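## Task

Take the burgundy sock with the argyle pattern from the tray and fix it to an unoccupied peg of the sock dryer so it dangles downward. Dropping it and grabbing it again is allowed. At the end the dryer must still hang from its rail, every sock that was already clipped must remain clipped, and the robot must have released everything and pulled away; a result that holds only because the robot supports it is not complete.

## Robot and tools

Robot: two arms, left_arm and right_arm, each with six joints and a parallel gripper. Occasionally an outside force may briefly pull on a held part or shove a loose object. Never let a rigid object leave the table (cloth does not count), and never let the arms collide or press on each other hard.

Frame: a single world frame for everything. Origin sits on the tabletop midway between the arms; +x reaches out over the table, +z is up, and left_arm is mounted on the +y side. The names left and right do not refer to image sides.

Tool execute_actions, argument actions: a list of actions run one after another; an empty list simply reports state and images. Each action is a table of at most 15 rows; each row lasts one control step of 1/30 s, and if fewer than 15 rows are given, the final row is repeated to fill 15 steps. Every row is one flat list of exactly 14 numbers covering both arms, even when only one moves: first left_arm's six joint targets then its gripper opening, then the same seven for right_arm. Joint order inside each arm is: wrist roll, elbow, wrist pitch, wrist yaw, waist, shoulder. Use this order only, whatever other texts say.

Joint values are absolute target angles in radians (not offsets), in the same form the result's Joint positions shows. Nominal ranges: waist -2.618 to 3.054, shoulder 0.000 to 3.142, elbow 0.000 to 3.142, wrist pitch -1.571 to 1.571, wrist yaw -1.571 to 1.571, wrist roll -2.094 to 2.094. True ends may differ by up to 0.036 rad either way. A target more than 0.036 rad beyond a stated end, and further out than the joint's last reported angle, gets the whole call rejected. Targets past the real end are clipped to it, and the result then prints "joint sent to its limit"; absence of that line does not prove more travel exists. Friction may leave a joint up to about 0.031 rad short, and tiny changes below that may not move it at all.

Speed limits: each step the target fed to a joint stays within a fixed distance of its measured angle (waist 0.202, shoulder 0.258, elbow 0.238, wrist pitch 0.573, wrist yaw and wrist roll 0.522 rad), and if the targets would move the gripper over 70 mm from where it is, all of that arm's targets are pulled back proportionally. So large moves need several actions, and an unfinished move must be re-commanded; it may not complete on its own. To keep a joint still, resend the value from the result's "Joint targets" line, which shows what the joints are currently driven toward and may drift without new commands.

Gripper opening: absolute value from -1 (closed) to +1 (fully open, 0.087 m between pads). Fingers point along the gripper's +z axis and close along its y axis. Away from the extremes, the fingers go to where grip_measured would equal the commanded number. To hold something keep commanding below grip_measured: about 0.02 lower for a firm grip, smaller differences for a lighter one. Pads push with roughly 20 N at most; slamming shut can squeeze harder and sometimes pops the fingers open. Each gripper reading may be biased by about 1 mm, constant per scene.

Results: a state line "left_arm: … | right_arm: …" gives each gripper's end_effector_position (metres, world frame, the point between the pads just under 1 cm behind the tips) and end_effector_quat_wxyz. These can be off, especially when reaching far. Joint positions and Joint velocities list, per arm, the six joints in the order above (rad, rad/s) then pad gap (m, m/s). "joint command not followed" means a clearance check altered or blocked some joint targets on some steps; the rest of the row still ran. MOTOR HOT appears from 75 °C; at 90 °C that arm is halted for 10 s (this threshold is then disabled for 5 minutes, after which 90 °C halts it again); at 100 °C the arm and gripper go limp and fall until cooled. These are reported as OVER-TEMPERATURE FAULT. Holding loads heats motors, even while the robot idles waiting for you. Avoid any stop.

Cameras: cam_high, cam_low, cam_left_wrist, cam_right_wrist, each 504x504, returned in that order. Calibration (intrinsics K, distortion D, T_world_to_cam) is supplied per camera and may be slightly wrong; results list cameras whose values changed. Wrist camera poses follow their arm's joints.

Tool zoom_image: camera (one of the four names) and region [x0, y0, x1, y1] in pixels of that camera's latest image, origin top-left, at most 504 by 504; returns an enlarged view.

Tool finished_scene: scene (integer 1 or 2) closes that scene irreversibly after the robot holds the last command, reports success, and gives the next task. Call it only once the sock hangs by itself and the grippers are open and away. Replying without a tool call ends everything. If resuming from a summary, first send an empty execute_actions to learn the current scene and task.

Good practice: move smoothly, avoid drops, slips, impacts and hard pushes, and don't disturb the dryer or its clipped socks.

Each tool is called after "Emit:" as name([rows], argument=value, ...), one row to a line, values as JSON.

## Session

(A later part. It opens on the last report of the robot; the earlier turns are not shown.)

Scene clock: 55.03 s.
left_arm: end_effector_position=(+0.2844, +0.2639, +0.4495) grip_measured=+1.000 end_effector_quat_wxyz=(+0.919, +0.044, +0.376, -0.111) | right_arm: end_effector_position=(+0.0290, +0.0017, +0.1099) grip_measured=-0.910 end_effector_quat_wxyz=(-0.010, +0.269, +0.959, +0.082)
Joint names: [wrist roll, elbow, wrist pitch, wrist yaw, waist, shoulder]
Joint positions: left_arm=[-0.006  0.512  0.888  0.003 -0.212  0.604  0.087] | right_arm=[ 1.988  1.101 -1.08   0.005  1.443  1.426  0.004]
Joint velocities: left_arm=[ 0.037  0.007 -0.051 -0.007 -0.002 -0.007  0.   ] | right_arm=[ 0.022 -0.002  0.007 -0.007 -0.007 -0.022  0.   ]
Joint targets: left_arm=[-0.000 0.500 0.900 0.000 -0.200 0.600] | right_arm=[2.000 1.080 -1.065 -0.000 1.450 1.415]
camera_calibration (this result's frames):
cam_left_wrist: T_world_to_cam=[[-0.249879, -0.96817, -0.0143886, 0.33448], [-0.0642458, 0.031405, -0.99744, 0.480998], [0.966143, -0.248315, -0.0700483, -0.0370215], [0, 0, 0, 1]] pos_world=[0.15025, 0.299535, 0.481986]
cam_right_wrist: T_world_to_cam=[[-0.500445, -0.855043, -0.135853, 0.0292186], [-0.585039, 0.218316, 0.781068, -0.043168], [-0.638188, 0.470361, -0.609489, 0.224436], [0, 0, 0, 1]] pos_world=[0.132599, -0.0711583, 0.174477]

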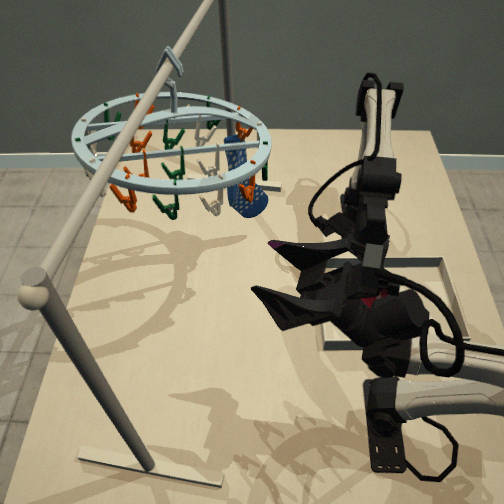

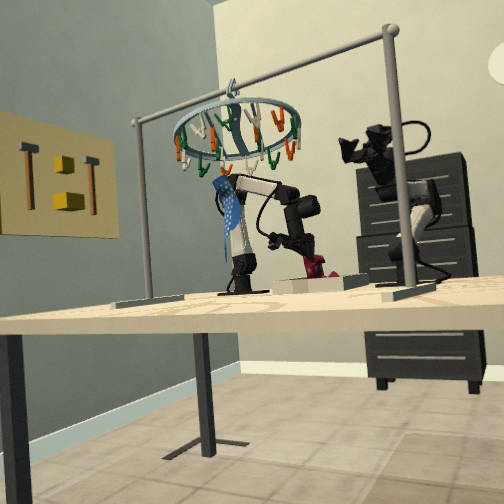

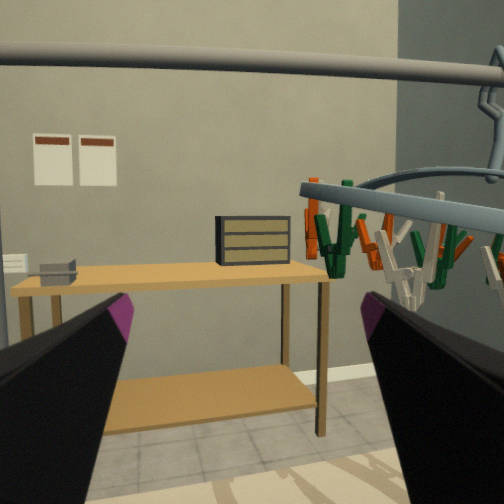

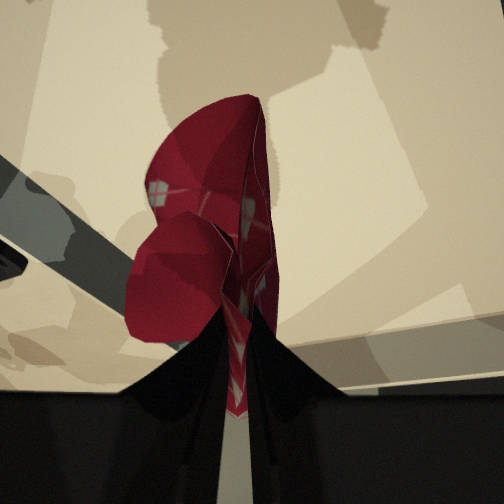

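Emit:
execute_actions([
  [[0,0.5,0.9,0,-0.2,0.6,1,2.03,0.94,-0.98,0,1.48,1.365,-1]],
  [[0,0.5,0.9,0,-0.2,0.6,1,2.06,0.80,-0.885,0,1.51,1.31,-1]],
  [[0,0.5,0.9,0,-0.2,0.6,1,2.06,0.80,-0.885,0,1.51,1.31,-1]],
  [[0,0.5,0.9,0,-0.2,0.6,1,2.06,0.80,-0.885,0,1.51,1.31,-0.8],[0,0.5,0.9,0,-0.2,0.6,1,2.06,0.80,-0.885,0,1.51,1.31,-0.6],[0,0.5,0.9,0,-0.2,0.6,1,2.06,0.80,-0.885,0,1.51,1.31,-0.4],[0,0.5,0.9,0,-0.2,0.6,1,2.06,0.80,-0.885,0,1.51,1.31,-0.2],[0,0.5,0.9,0,-0.2,0.6,1,2.06,0.80,-0.885,0,1.51,1.31,0.0],[0,0.5,0.9,0,-0.2,0.6,1,2.06,0.80,-0.885,0,1.51,1.31,0.2]],
  [[0,0.5,0.9,0,-0.2,0.6,1,1.6,0.95,-0.9,0,1.53,1.3,0.2]],
  [[0,0.5,0.9,0,-0.2,0.6,1,1.1,1.08,-0.85,0,1.55,1.3,0.2]],
  [[0,0.5,0.9,0,-0.2,0.6,1,0.6,1.15,-0.75,0,1.57,1.32,0.2]],
  [[0,0.5,0.9,0,-0.2,0.6,1,0.1,1.2,-0.65,0,1.58,1.35,0.2]],
  [[0,0.5,0.9,0,-0.2,0.6,1,0.0,1.2,-0.65,0,1.58,1.35,0.2]],
  [[0,0.5,0.9,0,-0.2,0.6,1,0.0,1.2,-0.65,0,1.58,1.35,0.2]],
])

Scene clock: 62.00 s.
left_arm: end_effector_position=(+0.2844, +0.2639, +0.4495) grip_measured=+1.000 end_effector_quat_wxyz=(+0.919, +0.044, +0.376, -0.111) | right_arm: end_effector_position=(+0.0288, +0.0602, +0.1840) grip_measured=+0.200 end_effector_quat_wxyz=(-0.264, +0.651, -0.661, -0.264)
Joint names: [wrist roll, elbow, wrist pitch, wrist yaw, waist, shoulder]
Joint positions: left_arm=[-0.006  0.512  0.888  0.003 -0.212  0.604  0.087] | right_arm=[ 0.012  1.185 -0.657  0.005  1.572  1.335  0.052]
Joint velocities: left_arm=[-0.037 -0.007 -0.037 -0.007  0.012  0.002  0.   ] | right_arm=[ 0.037  0.017 -0.037 -0.007  0.002 -0.012 -0.001]
Joint targets: left_arm=[0.000 0.500 0.900 0.000 -0.200 0.600] | right_arm=[0.000 1.200 -0.650 0.000 1.580 1.350]
camera_calibration (this result's frames):
cam_left_wrist: T_world_to_cam=[[-0.249879, -0.96817, -0.0143886, 0.33448], [-0.0642458, 0.031405, -0.99744, 0.480998], [0.966143, -0.248315, -0.0700483, -0.0370215], [0, 0, 0, 1]] pos_world=[0.15025, 0.299535, 0.481986]
cam_right_wrist: T_world_to_cam=[[0.999675, -0.00989305, 0.0234964, -0.0342256], [-0.0118286, -0.996419, 0.0837186, 0.0710383], [0.0225841, -0.0839694, -0.996212, 0.327461], [0, 0, 0, 1]] pos_world=[0.0276593, 0.097942, 0.321077]

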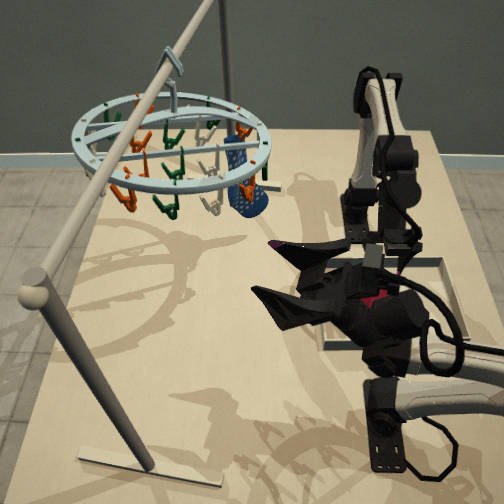

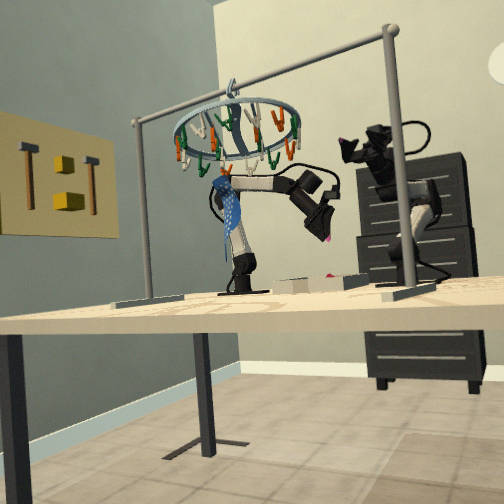

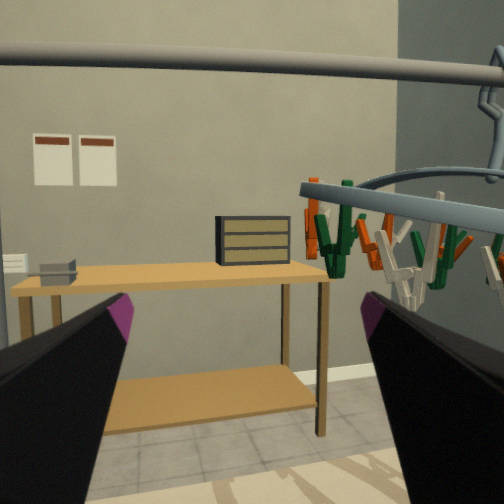

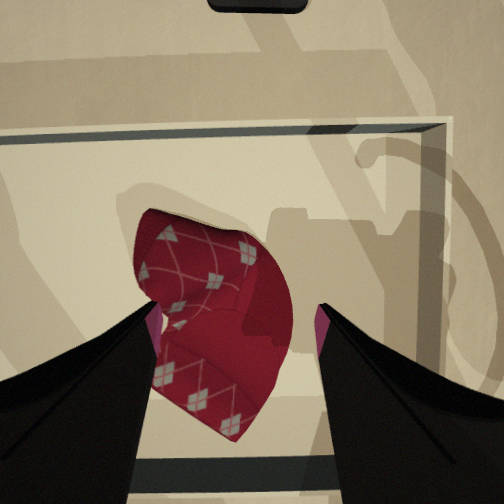

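Emit:
execute_actions(actions=[])

Scene clock: 65.67 s.
left_arm: end_effector_position=(+0.2844, +0.2639, +0.4495) grip_measured=+1.000 end_effector_quat_wxyz=(+0.919, +0.044, +0.376, -0.111) | right_arm: end_effector_position=(+0.0288, +0.0602, +0.1840) grip_measured=+0.200 end_effector_quat_wxyz=(-0.264, +0.652, -0.661, -0.263)
Joint names: [wrist roll, elbow, wrist pitch, wrist yaw, waist, shoulder]
Joint positions: left_arm=[-0.006  0.512  0.888  0.003 -0.212  0.604  0.087] | right_arm=[ 0.011  1.185 -0.657  0.005  1.572  1.335  0.052]
Joint velocities: left_arm=[ 0.022 -0.007  0.037  0.007 -0.012  0.002  0.   ] | right_arm=[ 0.022 -0.007 -0.051 -0.051  0.007  0.002  0.   ]
Joint targets: left_arm=[0.000 0.500 0.900 0.000 -0.200 0.600] | right_arm=[-0.000 1.200 -0.650 0.000 1.580 1.350]
camera_calibration (this result's frames):
cam_left_wrist: T_world_to_cam=[[-0.249879, -0.96817, -0.0143886, 0.33448], [-0.0642458, 0.031405, -0.99744, 0.480998], [0.966143, -0.248315, -0.0700483, -0.0370215], [0, 0, 0, 1]] pos_world=[0.15025, 0.299535, 0.481986]
cam_right_wrist: T_world_to_cam=[[0.999671, -0.00961769, 0.0237603, -0.0343065], [-0.0115762, -0.996422, 0.0837175, 0.0710314], [0.0228702, -0.0839651, -0.996206, 0.32745], [0, 0, 0, 1]] pos_world=[0.0276286, 0.0979417, 0.321077]

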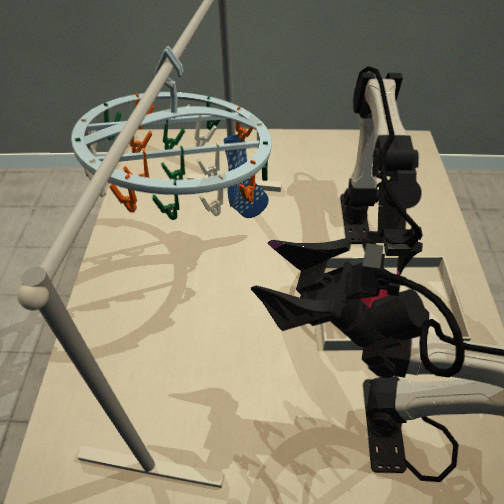

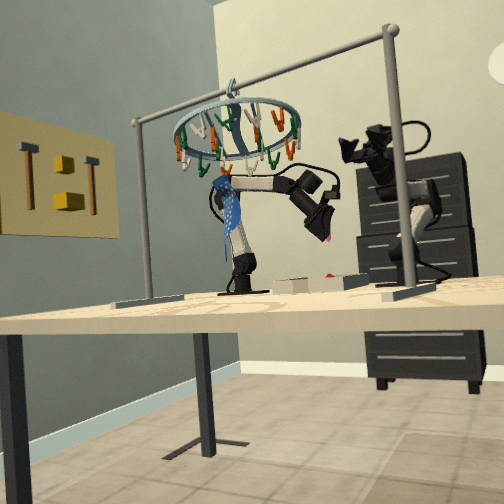

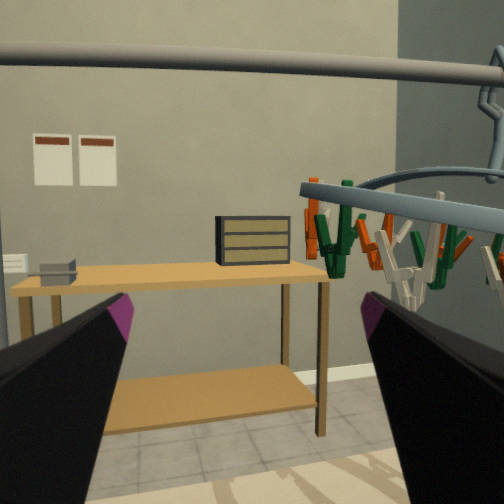

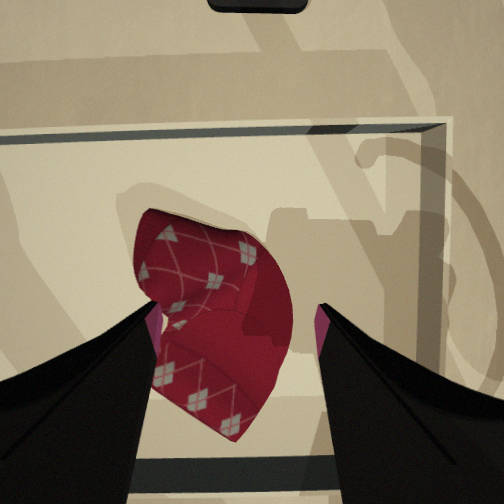

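Emit:
zoom_image(camera="cam_right_wrist", region=[100, 180, 340, 460])

Region (100, 180, 340, 460) of cam_right_wrist's 504x504 image, scaled by 1.800, with more detail than that image has; it fills the left 432 columns of this view, and the rest is white.

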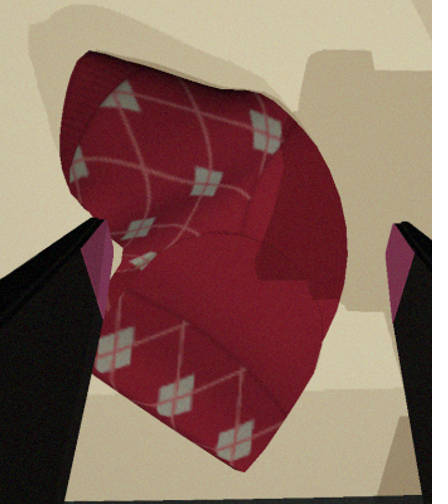

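Emit:
execute_actions([
  [[0,0.5,0.9,0,-0.2,0.6,1, 0,1.55,-1.0,0,1.66,1.75,0.0]],
  [[0,0.5,0.9,0,-0.2,0.6,1, 0,1.93,-1.33,0,1.75,2.18,-0.1]],
  [[0,0.5,0.9,0,-0.2,0.6,1, 0,1.94,-1.33,0,1.75,2.185,-0.1]],
  [[0,0.5,0.9,0,-0.2,0.6,1, 0,1.94,-1.33,0,1.75,2.185,-0.1]],
])

Scene clock: 71.63 s.
left_arm: end_effector_position=(+0.2844, +0.2639, +0.4495) grip_measured=+1.000 end_effector_quat_wxyz=(+0.919, +0.044, +0.376, -0.111) | right_arm: end_effector_position=(-0.0417, +0.0831, +0.0744) grip_measured=-0.100 end_effector_quat_wxyz=(+0.001, +0.766, -0.643, +0.002)
Joint names: [wrist roll, elbow, wrist pitch, wrist yaw, waist, shoulder]
Joint positions: left_arm=[-0.006  0.512  0.888  0.003 -0.212  0.604  0.087] | right_arm=[ 0.01   1.921 -1.312  0.001  1.756  2.184  0.039]
Joint velocities: left_arm=[-0.007 -0.007 -0.037 -0.037  0.002  0.012  0.   ] | right_arm=[-0.022  0.002 -0.007  0.037  0.007  0.017  0.001]
Joint targets: left_arm=[-0.000 0.500 0.900 -0.000 -0.200 0.600] | right_arm=[0.000 1.940 -1.330 -0.000 1.750 2.185]
camera_calibration (this result's frames):
cam_left_wrist: T_world_to_cam=[[-0.249879, -0.96817, -0.0143886, 0.33448], [-0.0642458, 0.031405, -0.99744, 0.480998], [0.966143, -0.248315, -0.0700483, -0.0370215], [0, 0, 0, 1]] pos_world=[0.15025, 0.299535, 0.481986]
cam_right_wrist: T_world_to_cam=[[0.980899, 0.193565, 0.0192097, 0.0217216], [0.113249, -0.648588, 0.752667, 0.0287596], [0.158149, -0.736115, -0.658121, 0.25648], [0, 0, 0, 1]] pos_world=[-0.0651259, 0.203247, 0.146731]

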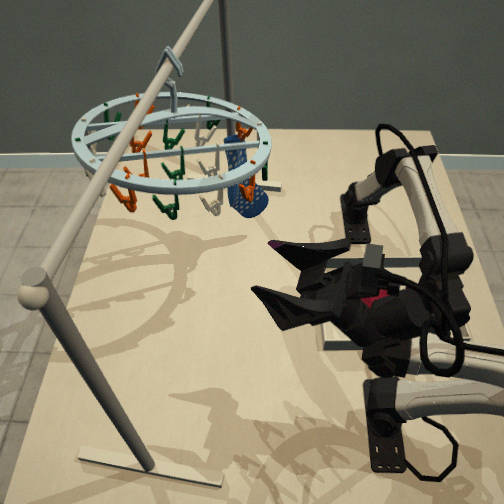

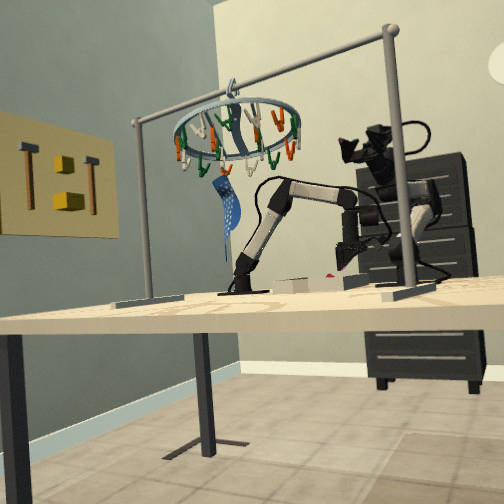

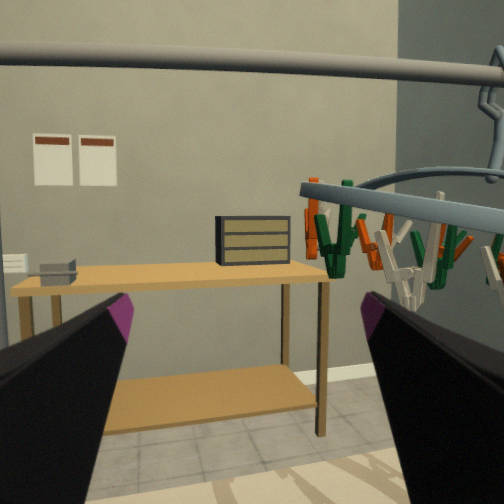

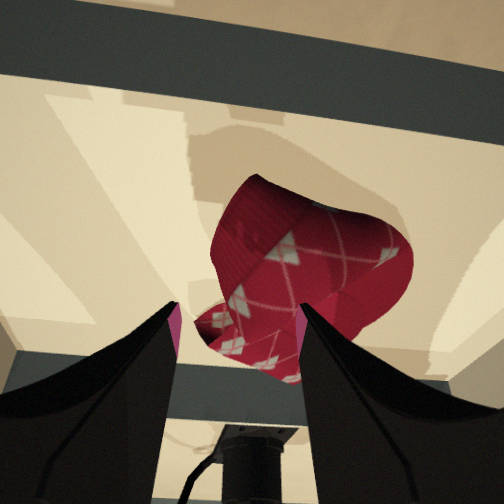

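Emit:
zoom_image(camera="cam_right_wrist", region=[170, 150, 430, 390])

Region (170, 150, 430, 390) of cam_right_wrist's 504x504 image, scaled by 1.938, with more detail than that image has; it fills the top 465 rows of this view, and the rest is white.

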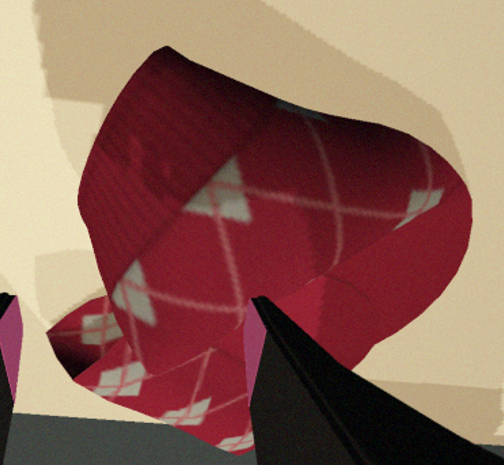

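Emit:
execute_actions([
  [[0,0.5,0.9,0,-0.2,0.6,1, -0.55,1.82,-1.25,0,1.80,2.15,-0.2]],
  [[0,0.5,0.9,0,-0.2,0.6,1, -1.0,1.705,-1.17,0,1.835,2.11,-0.3]],
  [[0,0.5,0.9,0,-0.2,0.6,1, -1.0,1.705,-1.17,0,1.835,2.11,-0.3]],
])

Scene clock: 81.80 s.
left_arm: end_effector_position=(+0.2844, +0.2639, +0.4495) grip_measured=+1.000 end_effector_quat_wxyz=(+0.919, +0.044, +0.376, -0.111) | right_arm: end_effector_position=(-0.0364, +0.0877, +0.0525) grip_measured=-0.300 end_effector_quat_wxyz=(+0.000, +0.987, -0.161, +0.001)
Joint names: [wrist roll, elbow, wrist pitch, wrist yaw, waist, shoulder]
Joint positions: left_arm=[-0.006  0.512  0.888  0.003 -0.212  0.604  0.087] | right_arm=[-0.988  1.729 -1.184  0.002  1.833  2.117  0.031]
Joint velocities: left_arm=[ 0.051 -0.017  0.037 -0.037 -0.007 -0.007  0.   ] | right_arm=[-0.022 -0.007 -0.051  0.051 -0.007  0.012  0.   ]
Joint targets: left_arm=[-0.000 0.500 0.900 -0.000 -0.200 0.600] | right_arm=[-1.000 1.705 -1.170 -0.000 1.835 2.110]
camera_calibration (this result's frames):
cam_left_wrist: T_world_to_cam=[[-0.249879, -0.96817, -0.0143886, 0.33448], [-0.0642458, 0.031405, -0.99744, 0.480998], [0.966143, -0.248315, -0.0700483, -0.0370215], [0, 0, 0, 1]] pos_world=[0.15025, 0.299535, 0.481986]
cam_right_wrist: T_world_to_cam=[[0.296795, 0.954759, 0.0186715, -0.0755725], [0.625904, -0.20926, 0.751302, 0.0277618], [0.721219, -0.211296, -0.659695, 0.219228], [0, 0, 0, 1]] pos_world=[-0.153058, 0.124285, 0.125177]

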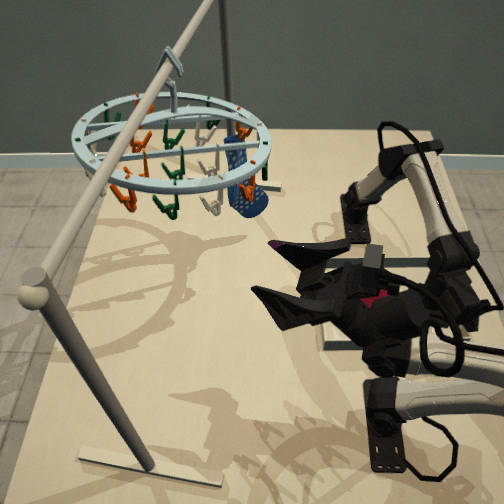

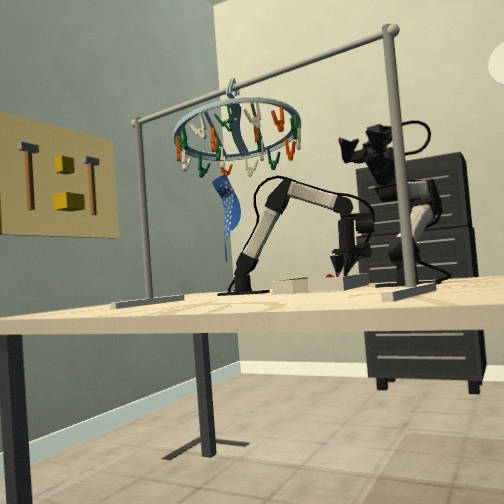

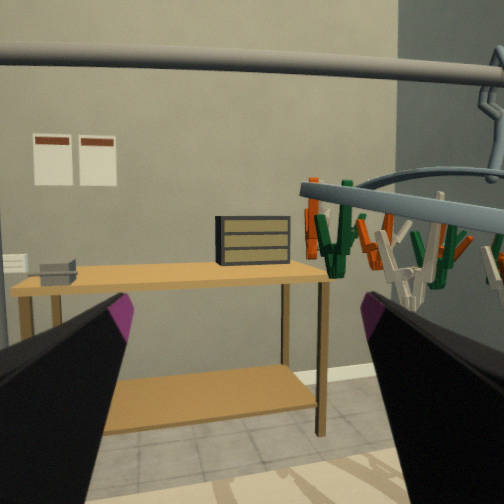

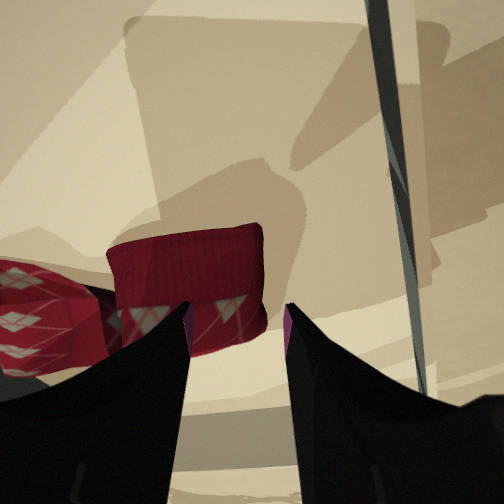

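Emit:
execute_actions([
  [[0,0.5,0.9,0,-0.2,0.6,1, -1.0,1.67,-1.11,0,1.835,2.135,-0.3]],
  [[0,0.5,0.9,0,-0.2,0.6,1, -1.0,1.665,-1.105,0,1.835,2.14,-0.3]],
])

Scene clock: 86.83 s.
left_arm: end_effector_position=(+0.2844, +0.2639, +0.4495) grip_measured=+1.000 end_effector_quat_wxyz=(+0.919, +0.044, +0.376, -0.111) | right_arm: end_effector_position=(-0.0379, +0.0936, +0.0422) grip_measured=-0.300 end_effector_quat_wxyz=(-0.013, +0.987, -0.160, -0.005)
Joint names: [wrist roll, elbow, wrist pitch, wrist yaw, waist, shoulder]
Joint positions: left_arm=[-0.006  0.512  0.888  0.003 -0.212  0.604  0.087] | right_arm=[-0.989  1.694 -1.118  0.002  1.833  2.12   0.031]
Joint velocities: left_arm=[-0.022  0.007 -0.037  0.037 -0.002  0.002  0.   ] | right_arm=[ 0.022  0.012 -0.066  0.037 -0.027 -0.002 -0.   ]
Joint targets: left_arm=[-0.000 0.500 0.900 -0.000 -0.200 0.600] | right_arm=[-1.000 1.665 -1.105 0.000 1.835 2.140]
camera_calibration (this result's frames):
cam_left_wrist: T_world_to_cam=[[-0.249879, -0.96817, -0.0143886, 0.33448], [-0.0642458, 0.031405, -0.99744, 0.480998], [0.966143, -0.248315, -0.0700483, -0.0370215], [0, 0, 0, 1]] pos_world=[0.15025, 0.299535, 0.481986]
cam_right_wrist: T_world_to_cam=[[0.296284, 0.954165, 0.04224, -0.081499], [0.631406, -0.228862, 0.74091, 0.0402281], [0.716618, -0.19285, -0.670274, 0.2133], [0, 0, 0, 1]] pos_world=[-0.154108, 0.128105, 0.116607]

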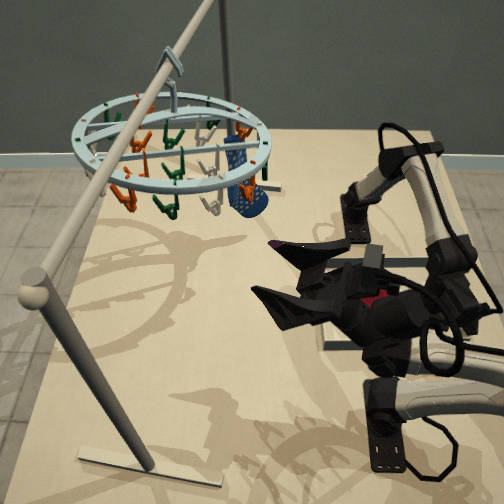

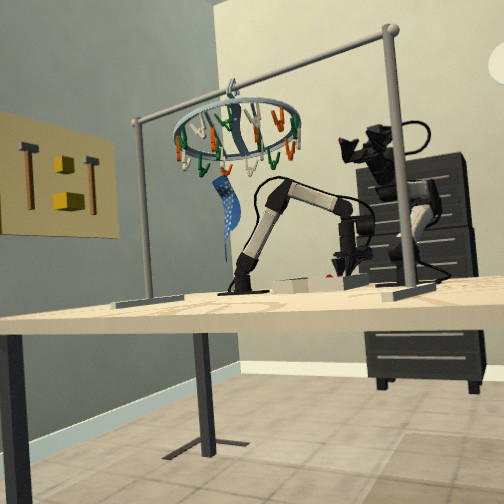

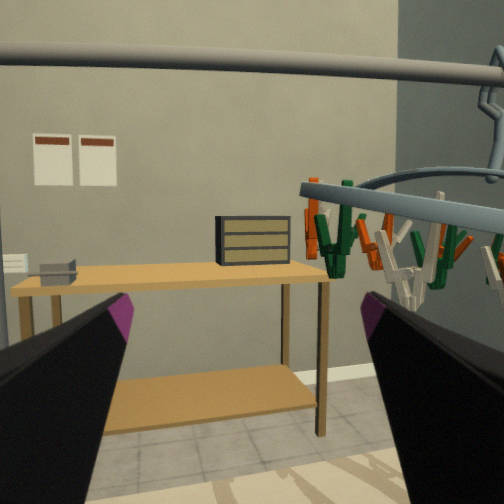

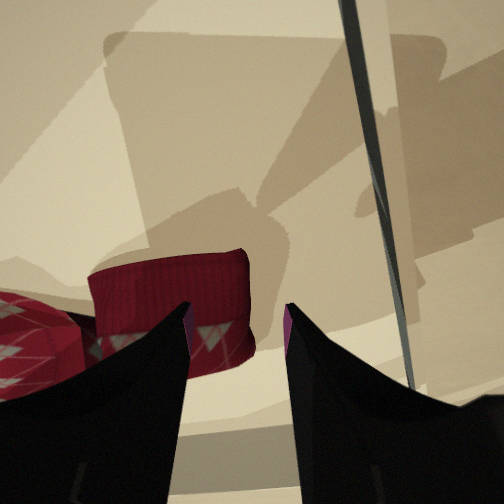

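Emit:
execute_actions([
  [[0,0.5,0.9,0,-0.2,0.6,1, -1.0,1.645,-1.105,0,1.835,2.158,-0.3]],
  [[0,0.5,0.9,0,-0.2,0.6,1, -1.0,1.645,-1.105,0,1.835,2.158,-0.3]],
])

Scene clock: 88.60 s.
left_arm: end_effector_position=(+0.2844, +0.2639, +0.4495) grip_measured=+1.000 end_effector_quat_wxyz=(+0.919, +0.044, +0.376, -0.111) | right_arm: end_effector_position=(-0.0357, +0.0852, +0.0277) grip_measured=-0.300 end_effector_quat_wxyz=(+0.008, +0.987, -0.160, +0.005)
Joint names: [wrist roll, elbow, wrist pitch, wrist yaw, waist, shoulder]
Joint positions: left_arm=[-0.006  0.512  0.888  0.003 -0.212  0.604  0.087] | right_arm=[-0.989  1.669 -1.114  0.002  1.833  2.144  0.031]
Joint velocities: left_arm=[-0.051  0.017  0.007 -0.022  0.002  0.007  0.   ] | right_arm=[-0.022 -0.007 -0.007 -0.007 -0.007 -0.007 -0.   ]
Joint targets: left_arm=[-0.000 0.500 0.900 -0.000 -0.200 0.600] | right_arm=[-1.000 1.645 -1.105 -0.000 1.835 2.158]
camera_calibration (this result's frames):
cam_left_wrist: T_world_to_cam=[[-0.249879, -0.96817, -0.0143886, 0.33448], [-0.0642458, 0.031405, -0.99744, 0.480998], [0.966143, -0.248315, -0.0700483, -0.0370215], [0, 0, 0, 1]] pos_world=[0.15025, 0.299535, 0.481986]
cam_right_wrist: T_world_to_cam=[[0.296016, 0.955176, 0.00380902, -0.0726188], [0.62266, -0.195988, 0.757551, 0.0440624], [0.72434, -0.221875, -0.652765, 0.202669], [0, 0, 0, 1]] pos_world=[-0.152741, 0.122967, 0.0991924]

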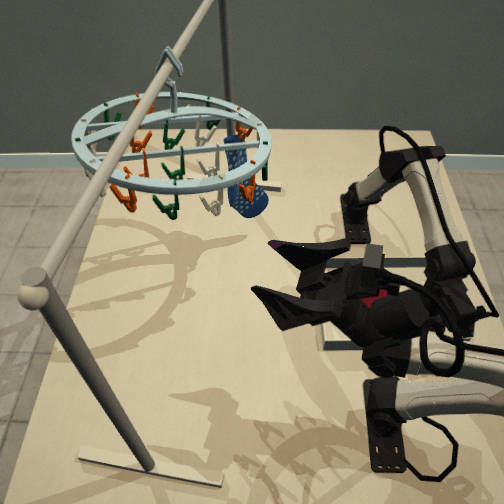

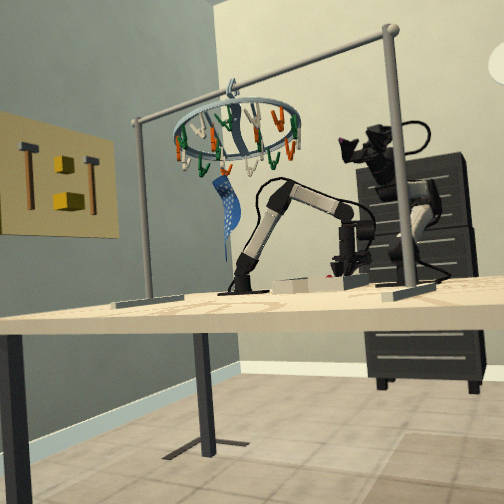

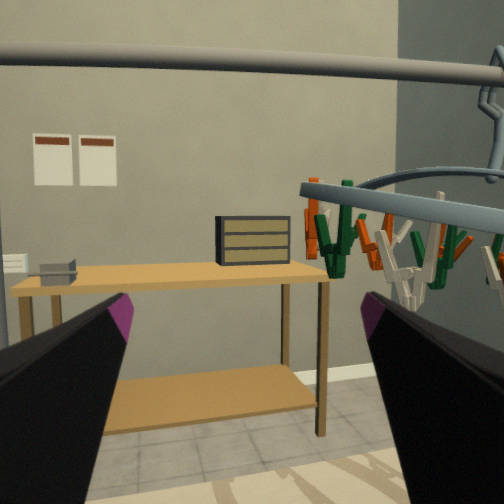

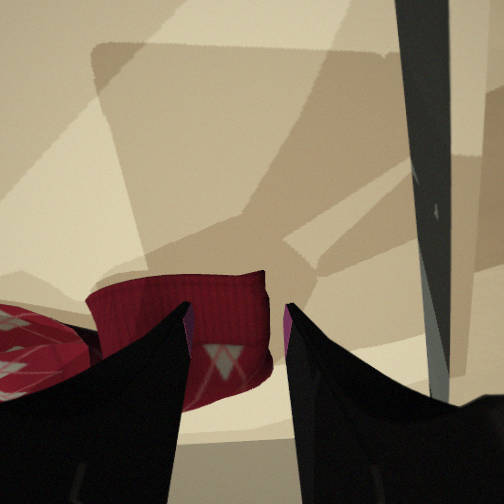

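Emit:
execute_actions([
  [[0,0.5,0.9,0,-0.2,0.6,1, -1.0,1.62,-1.07,0,1.835,2.16,-0.3]],
  [[0,0.5,0.9,0,-0.2,0.6,1, -1.0,1.62,-1.07,0,1.835,2.16,-0.3]],
])

Scene clock: 90.07 s.
left_arm: end_effector_position=(+0.2844, +0.2639, +0.4495) grip_measured=+1.000 end_effector_quat_wxyz=(+0.919, +0.044, +0.376, -0.111) | right_arm: end_effector_position=(-0.0358, +0.0857, +0.0218) grip_measured=-0.300 end_effector_quat_wxyz=(+0.005, +0.987, -0.160, +0.003)
Joint names: [wrist roll, elbow, wrist pitch, wrist yaw, waist, shoulder]
Joint positions: left_arm=[-0.006  0.512  0.888  0.003 -0.212  0.604  0.087] | right_arm=[-0.989  1.645 -1.084  0.002  1.833  2.144  0.031]
Joint velocities: left_arm=[ 0.051 -0.012 -0.007 -0.037 -0.017  0.002  0.   ] | right_arm=[-0.037 -0.017 -0.007  0.081 -0.017  0.012 -0.001]
Joint targets: left_arm=[0.000 0.500 0.900 -0.000 -0.200 0.600] | right_arm=[-1.000 1.620 -1.070 -0.000 1.835 2.160]
camera_calibration (this result's frames):
cam_left_wrist: T_world_to_cam=[[-0.249879, -0.96817, -0.0143886, 0.33448], [-0.0642458, 0.031405, -0.99744, 0.480998], [0.966143, -0.248315, -0.0700483, -0.0370215], [0, 0, 0, 1]] pos_world=[0.15025, 0.299535, 0.481986]
cam_right_wrist: T_world_to_cam=[[0.296029, 0.955124, 0.0102707, -0.0731294], [0.624144, -0.201563, 0.754862, 0.0492814], [0.723057, -0.217051, -0.655803, 0.198616], [0, 0, 0, 1]] pos_world=[-0.152721, 0.122891, 0.0938032]

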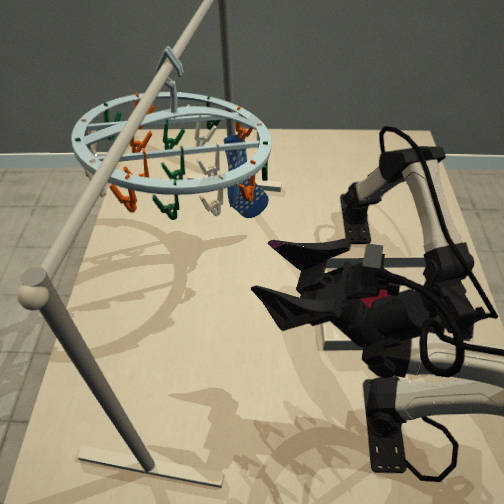

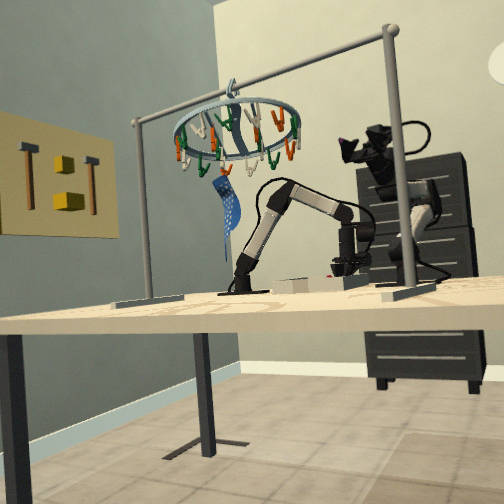

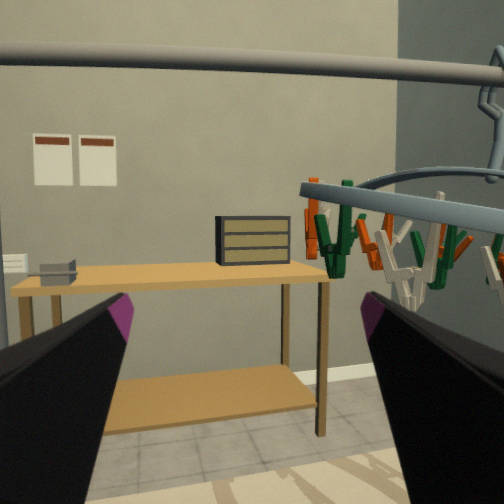

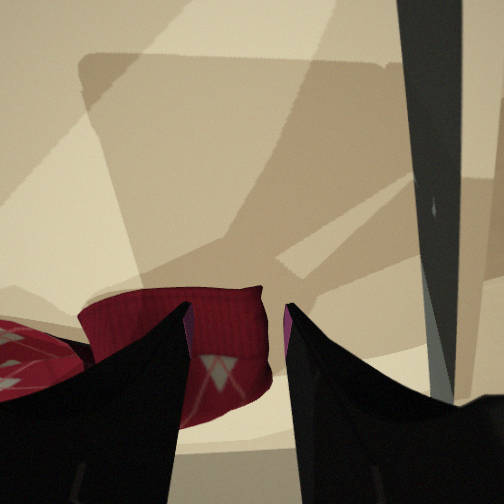

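Emit:
execute_actions([
  [[0,0.5,0.9,0,-0.2,0.6,1, -1.0,1.61,-1.06,0,1.835,2.162,-0.3]],
  [[0,0.5,0.9,0,-0.2,0.6,1, -1.0,1.61,-1.06,0,1.835,2.162,-0.35],[0,0.5,0.9,0,-0.2,0.6,1, -1.0,1.61,-1.06,0,1.835,2.162,-0.375],[0,0.5,0.9,0,-0.2,0.6,1, -1.0,1.61,-1.06,0,1.835,2.162,-0.4],[0,0.5,0.9,0,-0.2,0.6,1, -1.0,1.61,-1.06,0,1.835,2.162,-0.425],[0,0.5,0.9,0,-0.2,0.6,1, -1.0,1.61,-1.06,0,1.835,2.162,-0.45],[0,0.5,0.9,0,-0.2,0.6,1, -1.0,1.61,-1.06,0,1.835,2.162,-0.475],[0,0.5,0.9,0,-0.2,0.6,1, -1.0,1.61,-1.06,0,1.835,2.162,-0.5],[0,0.5,0.9,0,-0.2,0.6,1, -1.0,1.61,-1.06,0,1.835,2.162,-0.525],[0,0.5,0.9,0,-0.2,0.6,1, -1.0,1.61,-1.06,0,1.835,2.162,-0.55],[0,0.5,0.9,0,-0.2,0.6,1, -1.0,1.61,-1.06,0,1.835,2.162,-0.575],[0,0.5,0.9,0,-0.2,0.6,1, -1.0,1.61,-1.06,0,1.835,2.162,-0.6],[0,0.5,0.9,0,-0.2,0.6,1, -1.0,1.61,-1.06,0,1.835,2.162,-0.625],[0,0.5,0.9,0,-0.2,0.6,1, -1.0,1.61,-1.06,0,1.835,2.162,-0.65],[0,0.5,0.9,0,-0.2,0.6,1, -1.0,1.61,-1.06,0,1.835,2.162,-0.675],[0,0.5,0.9,0,-0.2,0.6,1, -1.0,1.61,-1.06,0,1.835,2.162,-0.7]],
  [[0,0.5,0.9,0,-0.2,0.6,1, -1.0,1.61,-1.06,0,1.835,2.162,-0.725],[0,0.5,0.9,0,-0.2,0.6,1, -1.0,1.61,-1.06,0,1.835,2.162,-0.75],[0,0.5,0.9,0,-0.2,0.6,1, -1.0,1.61,-1.06,0,1.835,2.162,-0.775],[0,0.5,0.9,0,-0.2,0.6,1, -1.0,1.61,-1.06,0,1.835,2.162,-0.8],[0,0.5,0.9,0,-0.2,0.6,1, -1.0,1.61,-1.06,0,1.835,2.162,-0.825],[0,0.5,0.9,0,-0.2,0.6,1, -1.0,1.61,-1.06,0,1.835,2.162,-0.85],[0,0.5,0.9,0,-0.2,0.6,1, -1.0,1.61,-1.06,0,1.835,2.162,-0.875],[0,0.5,0.9,0,-0.2,0.6,1, -1.0,1.61,-1.06,0,1.835,2.162,-0.9],[0,0.5,0.9,0,-0.2,0.6,1, -1.0,1.61,-1.06,0,1.835,2.162,-0.925],[0,0.5,0.9,0,-0.2,0.6,1, -1.0,1.61,-1.06,0,1.835,2.162,-0.95],[0,0.5,0.9,0,-0.2,0.6,1, -1.0,1.61,-1.06,0,1.835,2.162,-0.975],[0,0.5,0.9,0,-0.2,0.6,1, -1.0,1.61,-1.06,0,1.835,2.162,-1.0]],
])

Scene clock: 93.73 s.
left_arm: end_effector_position=(+0.2844, +0.2639, +0.4495) grip_measured=+1.000 end_effector_quat_wxyz=(+0.919, +0.044, +0.376, -0.111) | right_arm: end_effector_position=(-0.0365, +0.0882, +0.0216) grip_measured=-0.992 end_effector_quat_wxyz=(-0.000, +0.987, -0.160, +0.001)
Joint names: [wrist roll, elbow, wrist pitch, wrist yaw, waist, shoulder]
Joint positions: left_arm=[-0.006  0.512  0.888  0.003 -0.212  0.604  0.087] | right_arm=[-0.989  1.645 -1.073  0.002  1.833  2.144  0.   ]
Joint velocities: left_arm=[ 0.007 -0.012  0.022  0.081 -0.002 -0.007  0.   ] | right_arm=[-0.007 -0.012 -0.007  0.037  0.017 -0.007 -0.001]
Joint targets: left_arm=[0.000 0.500 0.900 -0.000 -0.200 0.600] | right_arm=[-1.000 1.610 -1.060 0.000 1.835 2.162]
camera_calibration (this result's frames):
cam_left_wrist: T_world_to_cam=[[-0.249879, -0.96817, -0.0143886, 0.33448], [-0.0642458, 0.031405, -0.99744, 0.480998], [0.966143, -0.248315, -0.0700483, -0.0370215], [0, 0, 0, 1]] pos_world=[0.15025, 0.299535, 0.481986]
cam_right_wrist: T_world_to_cam=[[0.29607, 0.954971, 0.019316, -0.0755621], [0.626211, -0.209335, 0.751025, 0.0512675], [0.72125, -0.21026, -0.659992, 0.198924], [0, 0, 0, 1]] pos_world=[-0.153207, 0.124718, 0.0942448]

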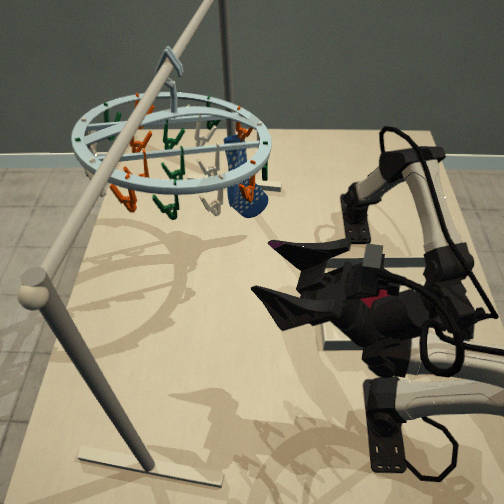

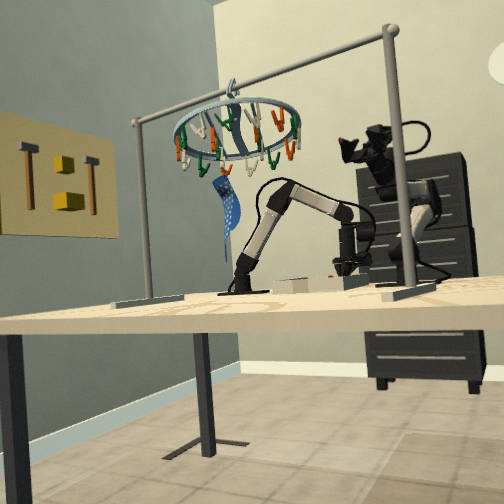

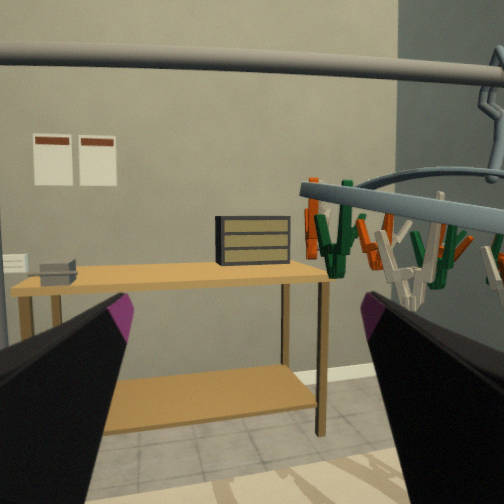

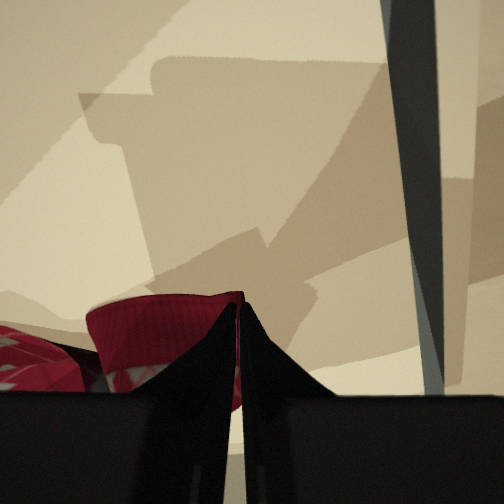

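Emit:
execute_actions([
  [[0,0.5,0.9,0,-0.2,0.6,1, -1.0,1.70,-1.12,0,1.835,2.125,-1]],
  [[0,0.5,0.9,0,-0.2,0.6,1, -1.0,1.80,-1.24,0,1.83,2.11,-1]],
  [[0,0.5,0.9,0,-0.2,0.6,1, -1.0,1.91,-1.37,0,1.82,2.095,-1]],
  [[0,0.5,0.9,0,-0.2,0.6,1, -1.0,1.91,-1.37,0,1.82,2.095,-1]],
])

Scene clock: 96.40 s.
left_arm: end_effector_position=(+0.2844, +0.2639, +0.4495) grip_measured=+1.000 end_effector_quat_wxyz=(+0.919, +0.044, +0.376, -0.111) | right_arm: end_effector_position=(-0.0357, +0.0913, +0.1056) grip_measured=-0.992 end_effector_quat_wxyz=(-0.014, +0.987, -0.162, -0.005)
Joint names: [wrist roll, elbow, wrist pitch, wrist yaw, waist, shoulder]
Joint positions: left_arm=[-0.006  0.512  0.888  0.003 -0.212  0.604  0.087] | right_arm=[-0.989  1.898 -1.351  0.002  1.828  2.088  0.   ]
Joint velocities: left_arm=[-0.022  0.017  0.037 -0.066 -0.002 -0.007  0.   ] | right_arm=[-0.022  0.007 -0.022 -0.022 -0.012 -0.012  0.   ]
Joint targets: left_arm=[0.000 0.500 0.900 0.000 -0.200 0.600] | right_arm=[-1.000 1.910 -1.370 0.000 1.820 2.095]
camera_calibration (this result's frames):
cam_left_wrist: T_world_to_cam=[[-0.249879, -0.96817, -0.0143886, 0.33448], [-0.0642458, 0.031405, -0.99744, 0.480998], [0.966143, -0.248315, -0.0700483, -0.0370215], [0, 0, 0, 1]] pos_world=[0.15025, 0.299535, 0.481986]
cam_right_wrist: T_world_to_cam=[[0.299951, 0.952916, 0.0445041, -0.0827211], [0.631022, -0.233183, 0.73989, -0.00824473], [0.715431, -0.193848, -0.671254, 0.253915], [0, 0, 0, 1]] pos_world=[-0.151644, 0.126125, 0.180223]

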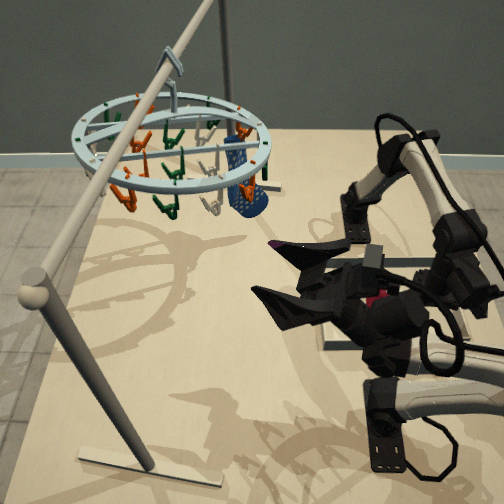

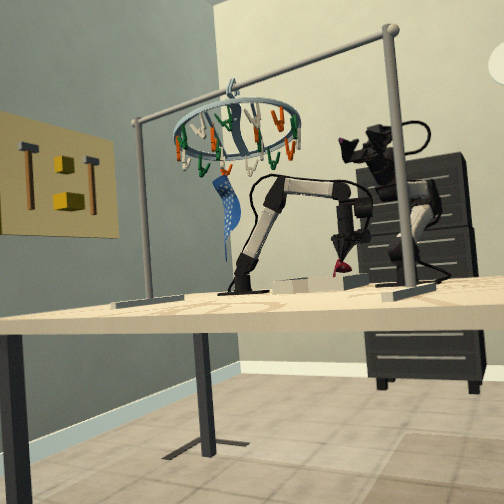

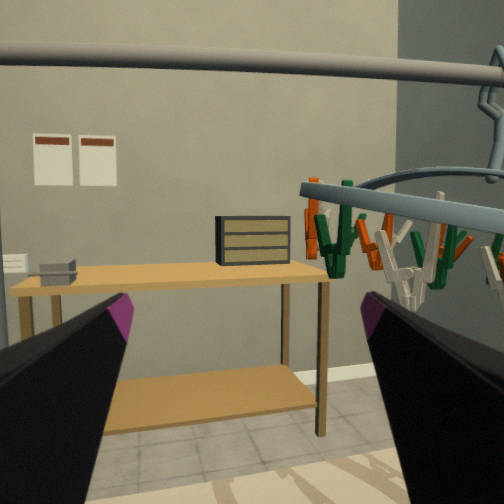

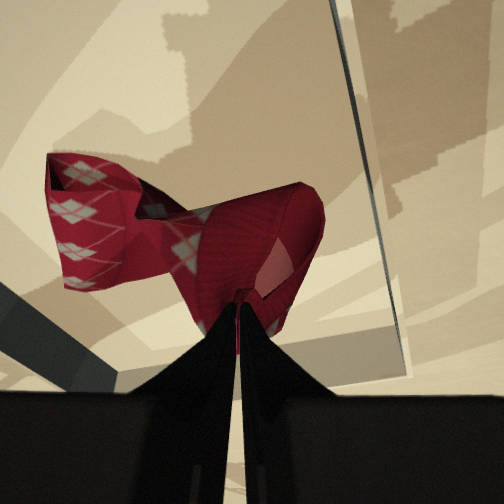

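Emit:
execute_actions([
  [[0,0.5,0.9,0,-0.2,0.6,1, -0.9,1.85,-1.4,0,1.72,1.95,-1]],
  [[0,0.5,0.9,0,-0.2,0.6,1, -0.8,1.72,-1.35,0,1.6,1.78,-1]],
  [[0,0.5,0.9,0,-0.2,0.6,1, -0.7,1.55,-1.1,0,1.5,1.6,-1]],
  [[0,0.5,0.9,0,-0.2,0.6,1, -0.6,1.38,-0.65,0,1.4,1.47,-1]],
  [[0,0.5,0.9,0,-0.2,0.6,1, -0.5,1.2,-0.2,0,1.3,1.35,-1]],
  [[0,0.5,0.9,0,-0.2,0.6,1, -0.4,0.97,0.2,0,1.25,1.3,-1]],
  [[0,0.5,0.9,0,-0.2,0.6,1, -0.3,0.75,0.6,0,1.2,1.25,-1]],
  [[0,0.5,0.9,0,-0.2,0.6,1, -0.3,0.54,0.96,0,1.2,1.19,-1]],
  [[0,0.5,0.9,0,-0.2,0.6,1, -0.3,0.33,1.31,0,1.2,1.14,-1]],
  [[0,0.5,0.9,0,-0.2,0.6,1, -0.3,0.33,1.31,0,1.2,1.14,-1]],
])

Scene clock: 104.67 s.
left_arm: end_effector_position=(+0.2844, +0.2639, +0.4495) grip_measured=+1.000 end_effector_quat_wxyz=(+0.919, +0.044, +0.376, -0.111) | right_arm: end_effector_position=(+0.1712, +0.0435, +0.3017) grip_measured=-0.991 end_effector_quat_wxyz=(+0.774, -0.353, +0.374, +0.370)
Joint names: [wrist roll, elbow, wrist pitch, wrist yaw, waist, shoulder]
Joint positions: left_arm=[-0.006  0.512  0.888  0.003 -0.212  0.604  0.087] | right_arm=[-0.311  0.345  1.297 -0.001  1.204  1.152  0.   ]
Joint velocities: left_arm=[-0.007  0.007 -0.007 -0.022 -0.002 -0.007  0.   ] | right_arm=[-0.037 -0.007  0.022 -0.007 -0.017 -0.012 -0.001]
Joint targets: left_arm=[0.000 0.500 0.900 -0.000 -0.200 0.600] | right_arm=[-0.300 0.330 1.310 0.000 1.200 1.140]
camera_calibration (this result's frames):
cam_left_wrist: T_world_to_cam=[[-0.249879, -0.96817, -0.0143886, 0.33448], [-0.0642458, 0.031405, -0.99744, 0.480998], [0.966143, -0.248315, -0.0700483, -0.0370215], [0, 0, 0, 1]] pos_world=[0.15025, 0.299535, 0.481986]
cam_right_wrist: T_world_to_cam=[[0.820966, -0.498249, 0.27886, -0.204737], [0.0575826, -0.413653, -0.908612, 0.308383], [0.568066, 0.761997, -0.310905, 0.103233], [0, 0, 0, 1]] pos_world=[0.0916813, -0.0531099, 0.369389]

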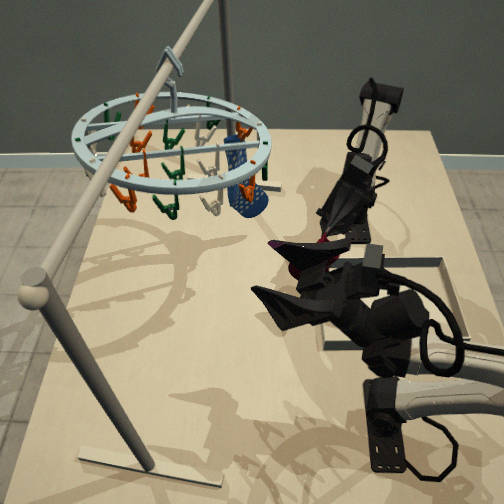

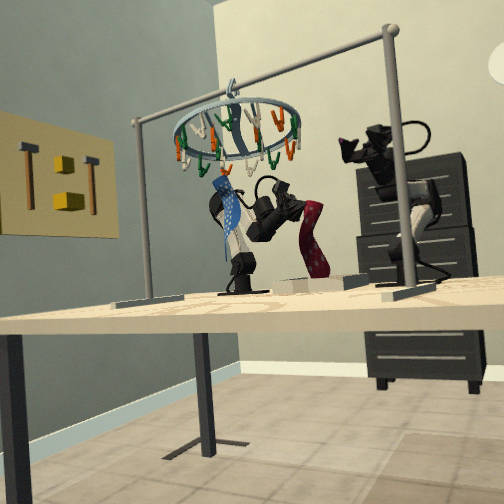

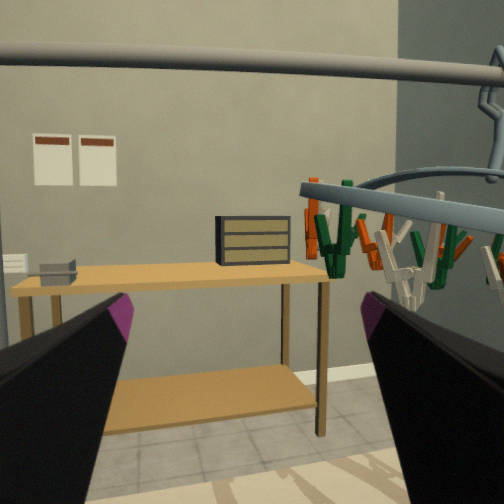

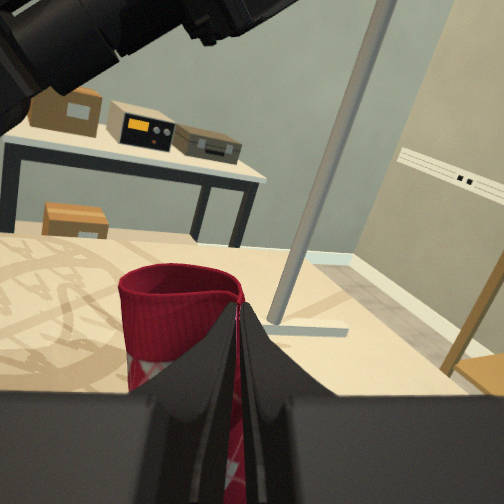

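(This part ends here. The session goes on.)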